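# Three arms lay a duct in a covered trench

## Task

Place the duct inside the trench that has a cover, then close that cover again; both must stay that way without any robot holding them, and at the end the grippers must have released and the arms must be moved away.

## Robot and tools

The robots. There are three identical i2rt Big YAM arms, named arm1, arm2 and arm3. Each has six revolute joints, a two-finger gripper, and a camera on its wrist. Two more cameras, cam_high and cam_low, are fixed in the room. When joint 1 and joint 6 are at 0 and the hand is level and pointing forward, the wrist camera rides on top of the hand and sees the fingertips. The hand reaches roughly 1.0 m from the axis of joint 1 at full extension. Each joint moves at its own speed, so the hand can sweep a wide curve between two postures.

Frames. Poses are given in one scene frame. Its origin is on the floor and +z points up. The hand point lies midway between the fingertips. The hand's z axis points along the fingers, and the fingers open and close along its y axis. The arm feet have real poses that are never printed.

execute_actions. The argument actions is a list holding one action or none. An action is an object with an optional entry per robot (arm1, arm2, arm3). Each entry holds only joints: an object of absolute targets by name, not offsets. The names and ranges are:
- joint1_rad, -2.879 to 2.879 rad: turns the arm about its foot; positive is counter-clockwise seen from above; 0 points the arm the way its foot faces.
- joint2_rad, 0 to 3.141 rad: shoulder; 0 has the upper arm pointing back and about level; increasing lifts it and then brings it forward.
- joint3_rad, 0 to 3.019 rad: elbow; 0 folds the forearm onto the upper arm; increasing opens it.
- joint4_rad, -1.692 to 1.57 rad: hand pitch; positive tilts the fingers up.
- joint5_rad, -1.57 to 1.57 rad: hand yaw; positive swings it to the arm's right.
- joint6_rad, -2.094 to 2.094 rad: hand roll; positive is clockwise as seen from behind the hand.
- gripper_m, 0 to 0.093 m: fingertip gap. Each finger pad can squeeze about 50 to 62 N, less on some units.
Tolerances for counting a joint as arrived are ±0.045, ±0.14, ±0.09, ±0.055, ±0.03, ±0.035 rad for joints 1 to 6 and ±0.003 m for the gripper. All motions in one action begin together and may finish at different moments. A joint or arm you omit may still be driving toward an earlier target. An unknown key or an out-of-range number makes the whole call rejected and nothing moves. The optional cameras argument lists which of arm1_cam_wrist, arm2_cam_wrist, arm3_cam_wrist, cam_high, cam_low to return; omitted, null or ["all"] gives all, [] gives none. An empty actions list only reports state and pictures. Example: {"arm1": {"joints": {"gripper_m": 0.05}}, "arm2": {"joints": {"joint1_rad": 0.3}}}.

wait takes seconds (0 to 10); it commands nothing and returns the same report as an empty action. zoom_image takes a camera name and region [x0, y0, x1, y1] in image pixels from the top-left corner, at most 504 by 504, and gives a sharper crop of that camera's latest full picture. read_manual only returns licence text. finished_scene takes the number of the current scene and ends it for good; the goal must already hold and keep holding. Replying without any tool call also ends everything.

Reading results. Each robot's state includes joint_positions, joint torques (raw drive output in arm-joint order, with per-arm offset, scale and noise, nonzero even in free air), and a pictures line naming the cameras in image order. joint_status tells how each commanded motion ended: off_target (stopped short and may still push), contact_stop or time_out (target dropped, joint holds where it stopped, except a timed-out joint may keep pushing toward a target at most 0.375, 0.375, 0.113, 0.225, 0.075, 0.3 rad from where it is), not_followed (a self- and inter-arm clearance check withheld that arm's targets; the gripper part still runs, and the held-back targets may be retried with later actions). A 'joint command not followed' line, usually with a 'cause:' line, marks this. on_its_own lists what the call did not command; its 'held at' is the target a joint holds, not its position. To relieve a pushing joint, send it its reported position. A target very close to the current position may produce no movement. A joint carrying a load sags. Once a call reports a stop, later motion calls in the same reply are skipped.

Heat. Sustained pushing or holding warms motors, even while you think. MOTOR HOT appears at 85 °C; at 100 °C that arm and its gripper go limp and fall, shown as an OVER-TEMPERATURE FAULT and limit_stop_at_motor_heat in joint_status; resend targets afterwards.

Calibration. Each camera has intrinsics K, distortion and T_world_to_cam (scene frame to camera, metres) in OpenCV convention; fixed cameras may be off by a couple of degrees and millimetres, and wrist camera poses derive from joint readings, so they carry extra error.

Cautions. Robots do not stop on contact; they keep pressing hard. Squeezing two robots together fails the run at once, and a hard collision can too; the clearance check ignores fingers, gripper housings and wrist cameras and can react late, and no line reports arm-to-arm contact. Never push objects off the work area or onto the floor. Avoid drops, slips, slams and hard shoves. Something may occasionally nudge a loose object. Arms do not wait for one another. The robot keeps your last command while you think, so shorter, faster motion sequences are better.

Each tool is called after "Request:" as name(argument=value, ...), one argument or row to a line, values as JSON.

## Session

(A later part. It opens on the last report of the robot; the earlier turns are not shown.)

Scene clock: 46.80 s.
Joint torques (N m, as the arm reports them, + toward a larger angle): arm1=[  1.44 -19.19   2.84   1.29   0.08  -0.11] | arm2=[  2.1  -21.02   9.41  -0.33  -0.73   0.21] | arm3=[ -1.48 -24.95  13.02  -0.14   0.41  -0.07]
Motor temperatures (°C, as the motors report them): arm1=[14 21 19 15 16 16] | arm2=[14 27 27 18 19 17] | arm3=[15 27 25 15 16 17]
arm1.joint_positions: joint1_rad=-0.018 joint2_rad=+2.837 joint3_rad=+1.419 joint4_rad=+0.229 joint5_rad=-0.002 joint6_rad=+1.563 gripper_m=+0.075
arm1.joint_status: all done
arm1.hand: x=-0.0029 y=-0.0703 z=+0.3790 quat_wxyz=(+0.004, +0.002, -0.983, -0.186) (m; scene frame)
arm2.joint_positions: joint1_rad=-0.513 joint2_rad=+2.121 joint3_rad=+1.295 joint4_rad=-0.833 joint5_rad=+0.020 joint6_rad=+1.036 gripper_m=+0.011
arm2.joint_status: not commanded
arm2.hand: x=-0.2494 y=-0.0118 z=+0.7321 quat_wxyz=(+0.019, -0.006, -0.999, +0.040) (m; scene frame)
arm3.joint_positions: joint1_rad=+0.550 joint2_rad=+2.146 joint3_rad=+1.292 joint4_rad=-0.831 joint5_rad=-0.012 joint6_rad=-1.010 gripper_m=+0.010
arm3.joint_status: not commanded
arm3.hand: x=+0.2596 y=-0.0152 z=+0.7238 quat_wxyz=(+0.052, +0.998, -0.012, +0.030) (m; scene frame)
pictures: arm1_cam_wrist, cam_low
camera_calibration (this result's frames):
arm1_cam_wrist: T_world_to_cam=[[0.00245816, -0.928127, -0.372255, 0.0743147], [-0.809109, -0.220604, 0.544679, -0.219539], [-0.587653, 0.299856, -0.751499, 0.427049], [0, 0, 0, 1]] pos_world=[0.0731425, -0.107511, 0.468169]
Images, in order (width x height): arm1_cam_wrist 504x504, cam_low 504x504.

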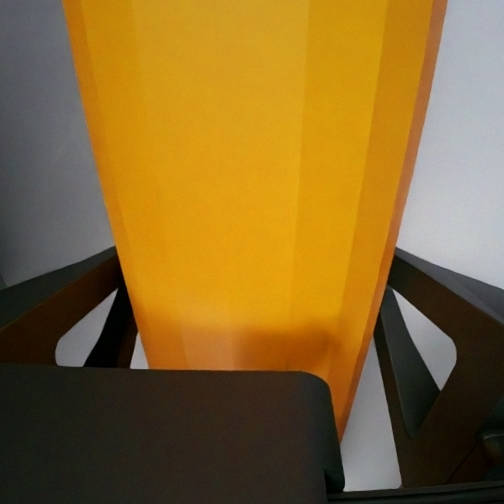

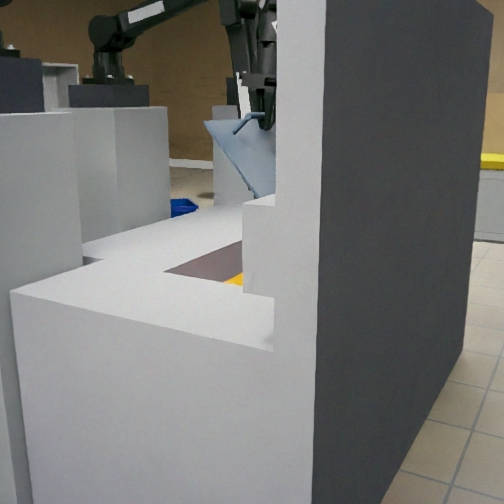

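Request:
execute_actions(
  actions=[
    {"arm1":{"joints":{"joint2_rad":2.83,"gripper_m":0.093}}},
  ],
  cameras=[],
)

Request:
execute_actions(
  actions=[
    {"arm1":{"joints":{"joint2_rad":2.67,"joint3_rad":1.28,"joint4_rad":0.2}}},
  ],
  cameras=[],
)

Request:
execute_actions(
  actions=[
    {"arm1":{"joints":{"joint2_rad":2.5,"joint3_rad":1.12,"joint4_rad":0.18}}},
  ],
  cameras=[],
)

Request:
execute_actions(
  actions=[
    {"arm1":{"joints":{"joint2_rad":2.25,"joint3_rad":0.7,"joint4_rad":0.05}}},
  ],
  cameras=["cam_low"],
)

Request:
execute_actions(
  actions=[
    {"arm3":{"joints":{"joint1_rad":0.615,"joint2_rad":2.09,"joint3_rad":1.07,"joint4_rad":-0.545,"joint6_rad":-0.94}},"arm2":{"joints":{"joint1_rad":-0.577,"joint2_rad":2.07,"joint3_rad":1.07,"joint4_rad":-0.55,"joint6_rad":0.965}},"arm1":{"joints":{"joint2_rad":1.2,"joint3_rad":0.5,"joint4_rad":-0.6}}},
  ],
  cameras=[],
)

Request:
execute_actions(
  actions=[
    {"arm3":{"joints":{"joint1_rad":0.71,"joint2_rad":2.295,"joint3_rad":0.975,"joint4_rad":-0.245,"joint6_rad":-0.85}},"arm2":{"joints":{"joint1_rad":-0.674,"joint2_rad":2.275,"joint3_rad":0.97,"joint4_rad":-0.25,"joint6_rad":0.867}}},
  ],
  cameras=[],
)

Request:
execute_actions(
  actions=[
    {"arm3":{"joints":{"joint1_rad":0.755,"joint2_rad":2.52,"joint3_rad":1.045,"joint4_rad":-0.085,"joint6_rad":-0.8}},"arm2":{"joints":{"joint1_rad":-0.717,"joint2_rad":2.495,"joint3_rad":1.03,"joint4_rad":-0.08,"joint6_rad":0.825}}},
  ],
  cameras=[],
)

Request:
execute_actions(
  actions=[
    {"arm3":{"joints":{"joint1_rad":0.765,"joint2_rad":2.61,"joint3_rad":1.068,"joint4_rad":-0.04,"joint6_rad":-0.795}},"arm2":{"joints":{"joint1_rad":-0.722,"joint2_rad":2.58,"joint3_rad":1.047,"joint4_rad":-0.032,"joint6_rad":0.82}}},
  ],
  cameras=[],
)

Request:
execute_actions(
  actions=[
    {"arm3":{"joints":{"gripper_m":0.06}},"arm2":{"joints":{"gripper_m":0.06}}},
  ],
  cameras=[],
)

Request:
execute_actions(
  actions=[
    {"arm3":{"joints":{"joint2_rad":2.27,"joint3_rad":0.91,"joint4_rad":-0.21}},"arm2":{"joints":{"joint2_rad":2.27,"joint3_rad":0.91,"joint4_rad":-0.21}}},
  ],
  cameras=[],
)

Request:
execute_actions(
  actions=[
    {"arm3":{"joints":{"joint1_rad":0.3,"joint2_rad":1.5,"joint3_rad":0.7,"joint4_rad":-0.7}},"arm2":{"joints":{"joint1_rad":-0.3,"joint2_rad":1.5,"joint3_rad":0.7,"joint4_rad":-0.7}}},
  ],
  cameras=["cam_low","cam_high"],
)

Scene clock: 58.73 s.
Joint torques (N m, as the arm reports them, + toward a larger angle): arm1=[  1.4  -17.19   2.6    1.03   0.07  -0.09] | arm2=[  2.05 -20.99   9.44  -0.34  -0.73   0.21] | arm3=[ -1.47 -24.93  13.02  -0.15   0.4   -0.07]
Motor temperatures (°C, as the motors report them): arm1=[14 22 19 15 16 16] | arm2=[14 28 29 18 19 17] | arm3=[15 28 26 15 16 17]
arm1.joint_positions: joint1_rad=-0.018 joint2_rad=+2.840 joint3_rad=+1.424 joint4_rad=+0.242 joint5_rad=-0.002 joint6_rad=+1.565 gripper_m=+0.093
arm1.joint_status: all done
arm1.hand: x=-0.0029 y=-0.0665 z=+0.3794 quat_wxyz=(+0.005, +0.001, -0.981, -0.193) (m; scene frame)
arm2.joint_positions: joint1_rad=-0.513 joint2_rad=+2.121 joint3_rad=+1.295 joint4_rad=-0.833 joint5_rad=+0.020 joint6_rad=+1.036 gripper_m=+0.011
arm2.joint_status: not commanded
arm2.hand: x=-0.2494 y=-0.0118 z=+0.7321 quat_wxyz=(+0.019, -0.006, -0.999, +0.040) (m; scene frame)
arm3.joint_positions: joint1_rad=+0.550 joint2_rad=+2.146 joint3_rad=+1.292 joint4_rad=-0.831 joint5_rad=-0.012 joint6_rad=-1.010 gripper_m=+0.010
arm3.joint_status: not commanded
arm3.hand: x=+0.2596 y=-0.0152 z=+0.7238 quat_wxyz=(+0.052, +0.998, -0.012, +0.030) (m; scene frame)
pictures: none
No camera images: the call's "cameras" was empty. Leave "cameras" out to get every camera's image.

Scene clock: 59.77 s.
Joint torques (N m, as the arm reports them, + toward a larger angle): arm1=[  1.2  -16.54   1.49   0.02   0.02  -0.16] | arm2=[  2.08 -20.98   9.42  -0.34  -0.73   0.21] | arm3=[ -1.47 -24.91  13.02  -0.14   0.41  -0.07]
Motor temperatures (°C, as the motors report them): arm1=[14 22 19 15 16 16] | arm2=[14 28 30 18 19 17] | arm3=[15 28 27 15 16 17]
arm1.joint_positions: joint1_rad=-0.018 joint2_rad=+2.672 joint3_rad=+1.283 joint4_rad=+0.210 joint5_rad=+0.000 joint6_rad=+1.567 gripper_m=+0.093
arm1.joint_status: all done
arm1.hand: x=-0.0020 y=-0.0702 z=+0.4436 quat_wxyz=(+0.004, +0.000, -0.982, -0.190) (m; scene frame)
arm2.joint_positions: joint1_rad=-0.513 joint2_rad=+2.121 joint3_rad=+1.295 joint4_rad=-0.833 joint5_rad=+0.020 joint6_rad=+1.036 gripper_m=+0.011
arm2.joint_status: not commanded
arm2.hand: x=-0.2494 y=-0.0118 z=+0.7321 quat_wxyz=(+0.019, -0.006, -0.999, +0.040) (m; scene frame)
arm3.joint_positions: joint1_rad=+0.550 joint2_rad=+2.146 joint3_rad=+1.292 joint4_rad=-0.831 joint5_rad=-0.012 joint6_rad=-1.010 gripper_m=+0.010
arm3.joint_status: not commanded
arm3.hand: x=+0.2596 y=-0.0152 z=+0.7238 quat_wxyz=(+0.052, +0.998, -0.012, +0.030) (m; scene frame)
pictures: none
No camera images: the call's "cameras" was empty. Leave "cameras" out to get every camera's image.

Scene clock: 60.73 s.
Joint torques (N m, as the arm reports them, + toward a larger angle): arm1=[  1.49 -15.95   1.64   0.12   0.02  -0.17] | arm2=[  2.08 -20.98   9.42  -0.33  -0.73   0.21] | arm3=[ -1.52 -24.94  13.02  -0.14   0.41  -0.07]
Motor temperatures (°C, as the motors report them): arm1=[14 22 19 15 16 16] | arm2=[14 28 30 18 19 17] | arm3=[15 29 27 15 16 17]
arm1.joint_positions: joint1_rad=-0.018 joint2_rad=+2.509 joint3_rad=+1.120 joint4_rad=+0.189 joint5_rad=+0.000 joint6_rad=+1.569 gripper_m=+0.093
arm1.joint_status: all done
arm1.hand: x=-0.0016 y=-0.0971 z=+0.5004 quat_wxyz=(+0.004, -0.001, -0.984, -0.180) (m; scene frame)
arm2.joint_positions: joint1_rad=-0.513 joint2_rad=+2.121 joint3_rad=+1.295 joint4_rad=-0.833 joint5_rad=+0.020 joint6_rad=+1.036 gripper_m=+0.011
arm2.joint_status: not commanded
arm2.hand: x=-0.2494 y=-0.0118 z=+0.7321 quat_wxyz=(+0.019, -0.006, -0.999, +0.040) (m; scene frame)
arm3.joint_positions: joint1_rad=+0.550 joint2_rad=+2.146 joint3_rad=+1.292 joint4_rad=-0.831 joint5_rad=-0.012 joint6_rad=-1.010 gripper_m=+0.010
arm3.joint_status: not commanded
arm3.hand: x=+0.2596 y=-0.0152 z=+0.7238 quat_wxyz=(+0.052, +0.998, -0.012, +0.030) (m; scene frame)
pictures: none
No camera images: the call's "cameras" was empty. Leave "cameras" out to get every camera's image.

Scene clock: 61.93 s.
Joint torques (N m, as the arm reports them, + toward a larger angle): arm1=[  1.29 -10.98   0.29  -0.39   0.03  -0.13] | arm2=[  2.12 -20.97   9.42  -0.33  -0.73   0.21] | arm3=[ -1.48 -24.94  13.02  -0.14   0.4   -0.07]
Motor temperatures (°C, as the motors report them): arm1=[14 22 19 15 16 16] | arm2=[14 28 30 18 19 17] | arm3=[15 29 27 15 16 17]
arm1.joint_positions: joint1_rad=-0.018 joint2_rad=+2.250 joint3_rad=+0.695 joint4_rad=+0.056 joint5_rad=+0.000 joint6_rad=+1.569 gripper_m=+0.093
arm1.joint_status: all done
arm1.hand: x=-0.0013 y=-0.2861 z=+0.5626 quat_wxyz=(+0.005, +0.000, -1.000, -0.031) (m; scene frame)
arm2.joint_positions: joint1_rad=-0.513 joint2_rad=+2.121 joint3_rad=+1.295 joint4_rad=-0.833 joint5_rad=+0.020 joint6_rad=+1.036 gripper_m=+0.011
arm2.joint_status: not commanded
arm2.hand: x=-0.2494 y=-0.0118 z=+0.7321 quat_wxyz=(+0.019, -0.006, -0.999, +0.040) (m; scene frame)
arm3.joint_positions: joint1_rad=+0.550 joint2_rad=+2.146 joint3_rad=+1.292 joint4_rad=-0.831 joint5_rad=-0.012 joint6_rad=-1.010 gripper_m=+0.010
arm3.joint_status: not commanded
arm3.hand: x=+0.2596 y=-0.0152 z=+0.7238 quat_wxyz=(+0.052, +0.998, -0.012, +0.030) (m; scene frame)
pictures: cam_low
Images, in order (width x height): cam_low 504x504.

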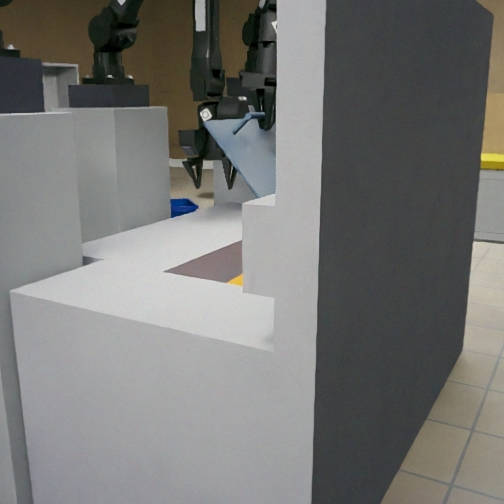

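Scene clock: 63.53 s.
Joint torques (N m, as the arm reports them, + toward a larger angle): arm1=[ 1.31 -5.22  6.49 -0.16  0.   -0.13] | arm2=[  0.89 -20.68   3.6   -0.17  -0.24   0.04] | arm3=[ -0.08 -21.49   4.98  -0.28   0.01   0.08]
Motor temperatures (°C, as the motors report them): arm1=[14 22 19 15 16 16] | arm2=[14 28 29 18 18 17] | arm3=[15 29 26 15 16 17]
arm1.joint_positions: joint1_rad=-0.018 joint2_rad=+1.206 joint3_rad=+0.489 joint4_rad=-0.589 joint5_rad=+0.000 joint6_rad=+1.569 gripper_m=+0.093
arm1.joint_status: all done
arm1.hand: x=+0.0011 y=-0.3172 z=+0.8280 quat_wxyz=(+0.004, +0.000, -0.992, -0.128) (m; scene frame)
arm2.joint_positions: joint1_rad=-0.585 joint2_rad=+2.117 joint3_rad=+1.074 joint4_rad=-0.544 joint5_rad=+0.007 joint6_rad=+0.962 gripper_m=+0.011
arm2.joint_status: all done
arm2.hand: x=-0.2503 y=-0.0716 z=+0.6822 quat_wxyz=(+0.006, -0.005, -1.000, +0.006) (m; scene frame)
arm3.joint_positions: joint1_rad=+0.621 joint2_rad=+2.147 joint3_rad=+1.070 joint4_rad=-0.528 joint5_rad=-0.001 joint6_rad=-0.937 gripper_m=+0.010
arm3.joint_status: all done
arm3.hand: x=+0.2602 y=-0.0743 z=+0.6739 quat_wxyz=(+0.014, +1.000, -0.013, +0.014) (m; scene frame)
pictures: none
No camera images: the call's "cameras" was empty. Leave "cameras" out to get every camera's image.

Scene clock: 64.53 s.
Joint torques (N m, as the arm reports them, + toward a larger angle): arm1=[ 1.52 -5.4   6.49 -0.04  0.02 -0.15] | arm2=[  0.74 -18.77   1.51   0.12  -0.16   0.  ] | arm3=[  0.08 -20.09   1.86   0.1   -0.02   0.07]
Motor temperatures (°C, as the motors report them): arm1=[14 22 19 15 16 16] | arm2=[14 28 29 18 18 17] | arm3=[15 28 26 15 16 17]
arm1.joint_positions: joint1_rad=-0.018 joint2_rad=+1.206 joint3_rad=+0.489 joint4_rad=-0.589 joint5_rad=+0.000 joint6_rad=+1.569 gripper_m=+0.093
arm1.joint_status: not commanded
arm1.hand: x=+0.0011 y=-0.3172 z=+0.8280 quat_wxyz=(+0.004, +0.000, -0.992, -0.128) (m; scene frame)
arm2.joint_positions: joint1_rad=-0.680 joint2_rad=+2.310 joint3_rad=+0.975 joint4_rad=-0.251 joint5_rad=+0.004 joint6_rad=+0.867 gripper_m=+0.011
arm2.joint_status: all done
arm2.hand: x=-0.2510 y=-0.1375 z=+0.5865 quat_wxyz=(+0.008, -0.005, -1.000, +0.004) (m; scene frame)
arm3.joint_positions: joint1_rad=+0.714 joint2_rad=+2.346 joint3_rad=+0.981 joint4_rad=-0.239 joint5_rad=+0.000 joint6_rad=-0.845 gripper_m=+0.010
arm3.joint_status: all done
arm3.hand: x=+0.2613 y=-0.1402 z=+0.5786 quat_wxyz=(+0.012, +1.000, -0.012, +0.016) (m; scene frame)
pictures: none
No camera images: the call's "cameras" was empty. Leave "cameras" out to get every camera's image.

Scene clock: 65.53 s.
Joint torques (N m, as the arm reports them, + toward a larger angle): arm1=[ 1.33 -5.21  6.54 -0.25  0.02 -0.14] | arm2=[  0.54 -18.91   0.87   0.21  -0.24   0.  ] | arm3=[  0.42 -19.41   1.24   0.27  -0.01   0.12]
Motor temperatures (°C, as the motors report them): arm1=[14 22 20 15 16 16] | arm2=[14 28 28 18 18 17] | arm3=[15 28 26 15 16 17]
arm1.joint_positions: joint1_rad=-0.018 joint2_rad=+1.206 joint3_rad=+0.489 joint4_rad=-0.589 joint5_rad=+0.000 joint6_rad=+1.569 gripper_m=+0.093
arm1.joint_status: not commanded
arm1.hand: x=+0.0011 y=-0.3172 z=+0.8280 quat_wxyz=(+0.004, +0.000, -0.992, -0.128) (m; scene frame)
arm2.joint_positions: joint1_rad=-0.721 joint2_rad=+2.526 joint3_rad=+1.026 joint4_rad=-0.083 joint5_rad=+0.006 joint6_rad=+0.825 gripper_m=+0.011
arm2.joint_status: all done
arm2.hand: x=-0.2516 y=-0.1624 z=+0.5057 quat_wxyz=(+0.006, -0.005, -1.000, +0.004) (m; scene frame)
arm3.joint_positions: joint1_rad=+0.755 joint2_rad=+2.562 joint3_rad=+1.042 joint4_rad=-0.082 joint5_rad=-0.001 joint6_rad=-0.801 gripper_m=+0.010
arm3.joint_status: all done
arm3.hand: x=+0.2616 y=-0.1644 z=+0.4986 quat_wxyz=(+0.011, +1.000, -0.013, +0.015) (m; scene frame)
pictures: none
No camera images: the call's "cameras" was empty. Leave "cameras" out to get every camera's image.

Scene clock: 66.23 s.
Joint torques (N m, as the arm reports them, + toward a larger angle): arm1=[ 1.29 -4.86  6.55 -0.14  0.06 -0.17] | arm2=[  0.48 -15.92   0.67   0.44  -0.3   -0.01] | arm3=[  0.81 -16.     1.26   0.51   0.01   0.11]
Motor temperatures (°C, as the motors report them): arm1=[14 21 20 15 16 16] | arm2=[14 28 28 18 18 17] | arm3=[15 28 25 15 16 17]
arm1.joint_positions: joint1_rad=-0.018 joint2_rad=+1.206 joint3_rad=+0.489 joint4_rad=-0.589 joint5_rad=+0.000 joint6_rad=+1.569 gripper_m=+0.093
arm1.joint_status: not commanded
arm1.hand: x=+0.0011 y=-0.3172 z=+0.8280 quat_wxyz=(+0.004, +0.000, -0.992, -0.128) (m; scene frame)
arm2.joint_positions: joint1_rad=-0.725 joint2_rad=+2.576 joint3_rad=+1.042 joint4_rad=-0.041 joint5_rad=+0.008 joint6_rad=+0.821 gripper_m=+0.011
arm2.joint_status: all done
arm2.hand: x=-0.2522 y=-0.1654 z=+0.4875 quat_wxyz=(+0.002, -0.005, -1.000, +0.001) (m; scene frame)
arm3.joint_positions: joint1_rad=+0.761 joint2_rad=+2.613 joint3_rad=+1.061 joint4_rad=-0.044 joint5_rad=-0.001 joint6_rad=-0.795 gripper_m=+0.010
arm3.joint_status: all done
arm3.hand: x=+0.2620 y=-0.1680 z=+0.4802 quat_wxyz=(+0.009, +1.000, -0.013, +0.013) (m; scene frame)
pictures: none
No camera images: the call's "cameras" was empty. Leave "cameras" out to get every camera's image.

Scene clock: 66.87 s.
Joint torques (N m, as the arm reports them, + toward a larger angle): arm1=[ 1.22 -5.32  6.56 -0.32  0.04 -0.11] | arm2=[  0.45 -15.92   0.64   0.44  -0.15  -0.01] | arm3=[  0.77 -16.08   1.1    0.53   0.01   0.11]
Motor temperatures (°C, as the motors report them): arm1=[14 21 20 15 16 16] | arm2=[14 28 28 18 18 17] | arm3=[15 28 25 15 16 17]
arm1.joint_positions: joint1_rad=-0.018 joint2_rad=+1.206 joint3_rad=+0.489 joint4_rad=-0.589 joint5_rad=+0.000 joint6_rad=+1.569 gripper_m=+0.093
arm1.joint_status: not commanded
arm1.hand: x=+0.0011 y=-0.3172 z=+0.8280 quat_wxyz=(+0.004, +0.000, -0.992, -0.128) (m; scene frame)
arm2.joint_positions: joint1_rad=-0.725 joint2_rad=+2.576 joint3_rad=+1.043 joint4_rad=-0.041 joint5_rad=+0.004 joint6_rad=+0.821 gripper_m=+0.060
arm2.joint_status: all done
arm2.hand: x=-0.2526 y=-0.1647 z=+0.4875 quat_wxyz=(+0.004, -0.005, -1.000, -0.001) (m; scene frame)
arm3.joint_positions: joint1_rad=+0.761 joint2_rad=+2.613 joint3_rad=+1.063 joint4_rad=-0.044 joint5_rad=-0.001 joint6_rad=-0.795 gripper_m=+0.060
arm3.joint_status: all done
arm3.hand: x=+0.2614 y=-0.1673 z=+0.4802 quat_wxyz=(+0.008, +1.000, -0.013, +0.012) (m; scene frame)
pictures: none
No camera images: the call's "cameras" was empty. Leave "cameras" out to get every camera's image.

Scene clock: 68.00 s.
Joint torques (N m, as the arm reports them, + toward a larger angle): arm1=[ 1.18 -4.71  6.52 -0.23  0.01 -0.17] | arm2=[  0.48 -13.89   1.7   -0.34  -0.11  -0.02] | arm3=[  0.94 -15.06   2.62   0.37  -0.13   0.13]
Motor temperatures (°C, as the motors report them): arm1=[14 21 20 15 16 16] | arm2=[14 28 27 18 18 17] | arm3=[15 28 25 15 16 17]
arm1.joint_positions: joint1_rad=-0.018 joint2_rad=+1.206 joint3_rad=+0.489 joint4_rad=-0.589 joint5_rad=+0.000 joint6_rad=+1.569 gripper_m=+0.093
arm1.joint_status: not commanded
arm1.hand: x=+0.0011 y=-0.3172 z=+0.8280 quat_wxyz=(+0.004, +0.000, -0.992, -0.128) (m; scene frame)
arm2.joint_positions: joint1_rad=-0.725 joint2_rad=+2.249 joint3_rad=+0.912 joint4_rad=-0.196 joint5_rad=+0.003 joint6_rad=+0.821 gripper_m=+0.060
arm2.joint_status: all done
arm2.hand: x=-0.2390 y=-0.1519 z=+0.6043 quat_wxyz=(-0.010, -0.005, -1.000, -0.016) (m; scene frame)
arm3.joint_positions: joint1_rad=+0.759 joint2_rad=+2.270 joint3_rad=+0.910 joint4_rad=-0.204 joint5_rad=+0.003 joint6_rad=-0.798 gripper_m=+0.060
arm3.joint_status: all done
arm3.hand: x=+0.2522 y=-0.1568 z=+0.6019 quat_wxyz=(-0.003, +1.000, -0.013, +0.004) (m; scene frame)
pictures: none
No camera images: the call's "cameras" was empty. Leave "cameras" out to get every camera's image.

Scene clock: 69.40 s.
Joint torques (N m, as the arm reports them, + toward a larger angle): arm1=[ 1.24 -5.08  6.51 -0.23  0.01 -0.18] | arm2=[ 0.45 -9.72  5.85 -0.3  -0.05 -0.02] | arm3=[  0.04 -10.44   8.01   0.26  -0.06   0.14]
Motor temperatures (°C, as the motors report them): arm1=[14 21 20 15 16 16] | arm2=[14 27 27 18 18 17] | arm3=[15 28 25 15 16 17]
arm1.joint_positions: joint1_rad=-0.018 joint2_rad=+1.206 joint3_rad=+0.489 joint4_rad=-0.589 joint5_rad=+0.000 joint6_rad=+1.569 gripper_m=+0.093
arm1.joint_status: not commanded
arm1.hand: x=+0.0011 y=-0.3172 z=+0.8280 quat_wxyz=(+0.004, +0.000, -0.992, -0.128) (m; scene frame)
arm2.joint_positions: joint1_rad=-0.303 joint2_rad=+1.498 joint3_rad=+0.694 joint4_rad=-0.685 joint5_rad=+0.001 joint6_rad=+0.821 gripper_m=+0.060
arm2.joint_status: all done
arm2.hand: x=-0.4045 y=-0.1229 z=+0.8333 quat_wxyz=(-0.018, +0.204, -0.978, -0.038) (m; scene frame)
arm3.joint_positions: joint1_rad=+0.305 joint2_rad=+1.512 joint3_rad=+0.692 joint4_rad=-0.693 joint5_rad=+0.001 joint6_rad=-0.798 gripper_m=+0.060
arm3.joint_status: all done
arm3.hand: x=+0.4219 y=-0.1222 z=+0.8344 quat_wxyz=(-0.027, +0.971, -0.238, -0.010) (m; scene frame)
pictures: cam_high, cam_low
Images, in order (width x height): cam_high 504x504, cam_low 504x504.

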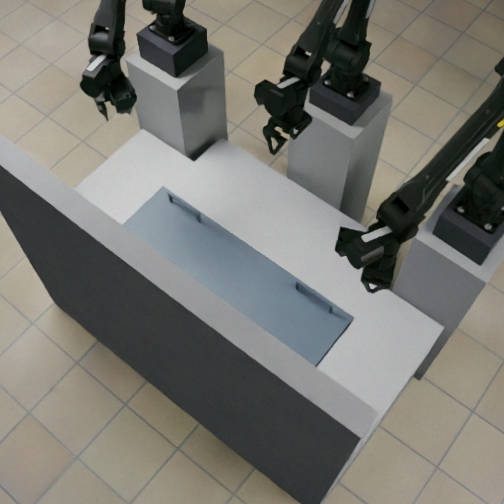

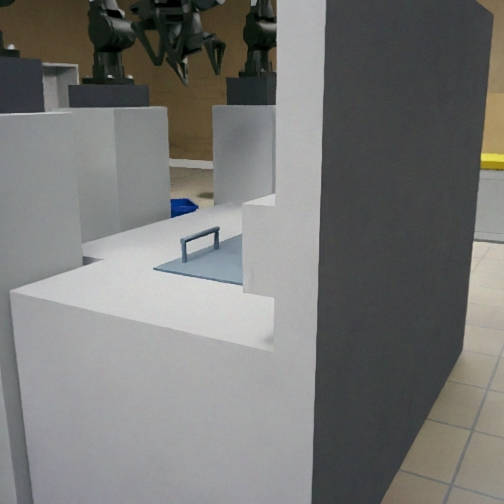

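Request:
finished_scene(
  scene=2,
)

The scene is finished: the task was done.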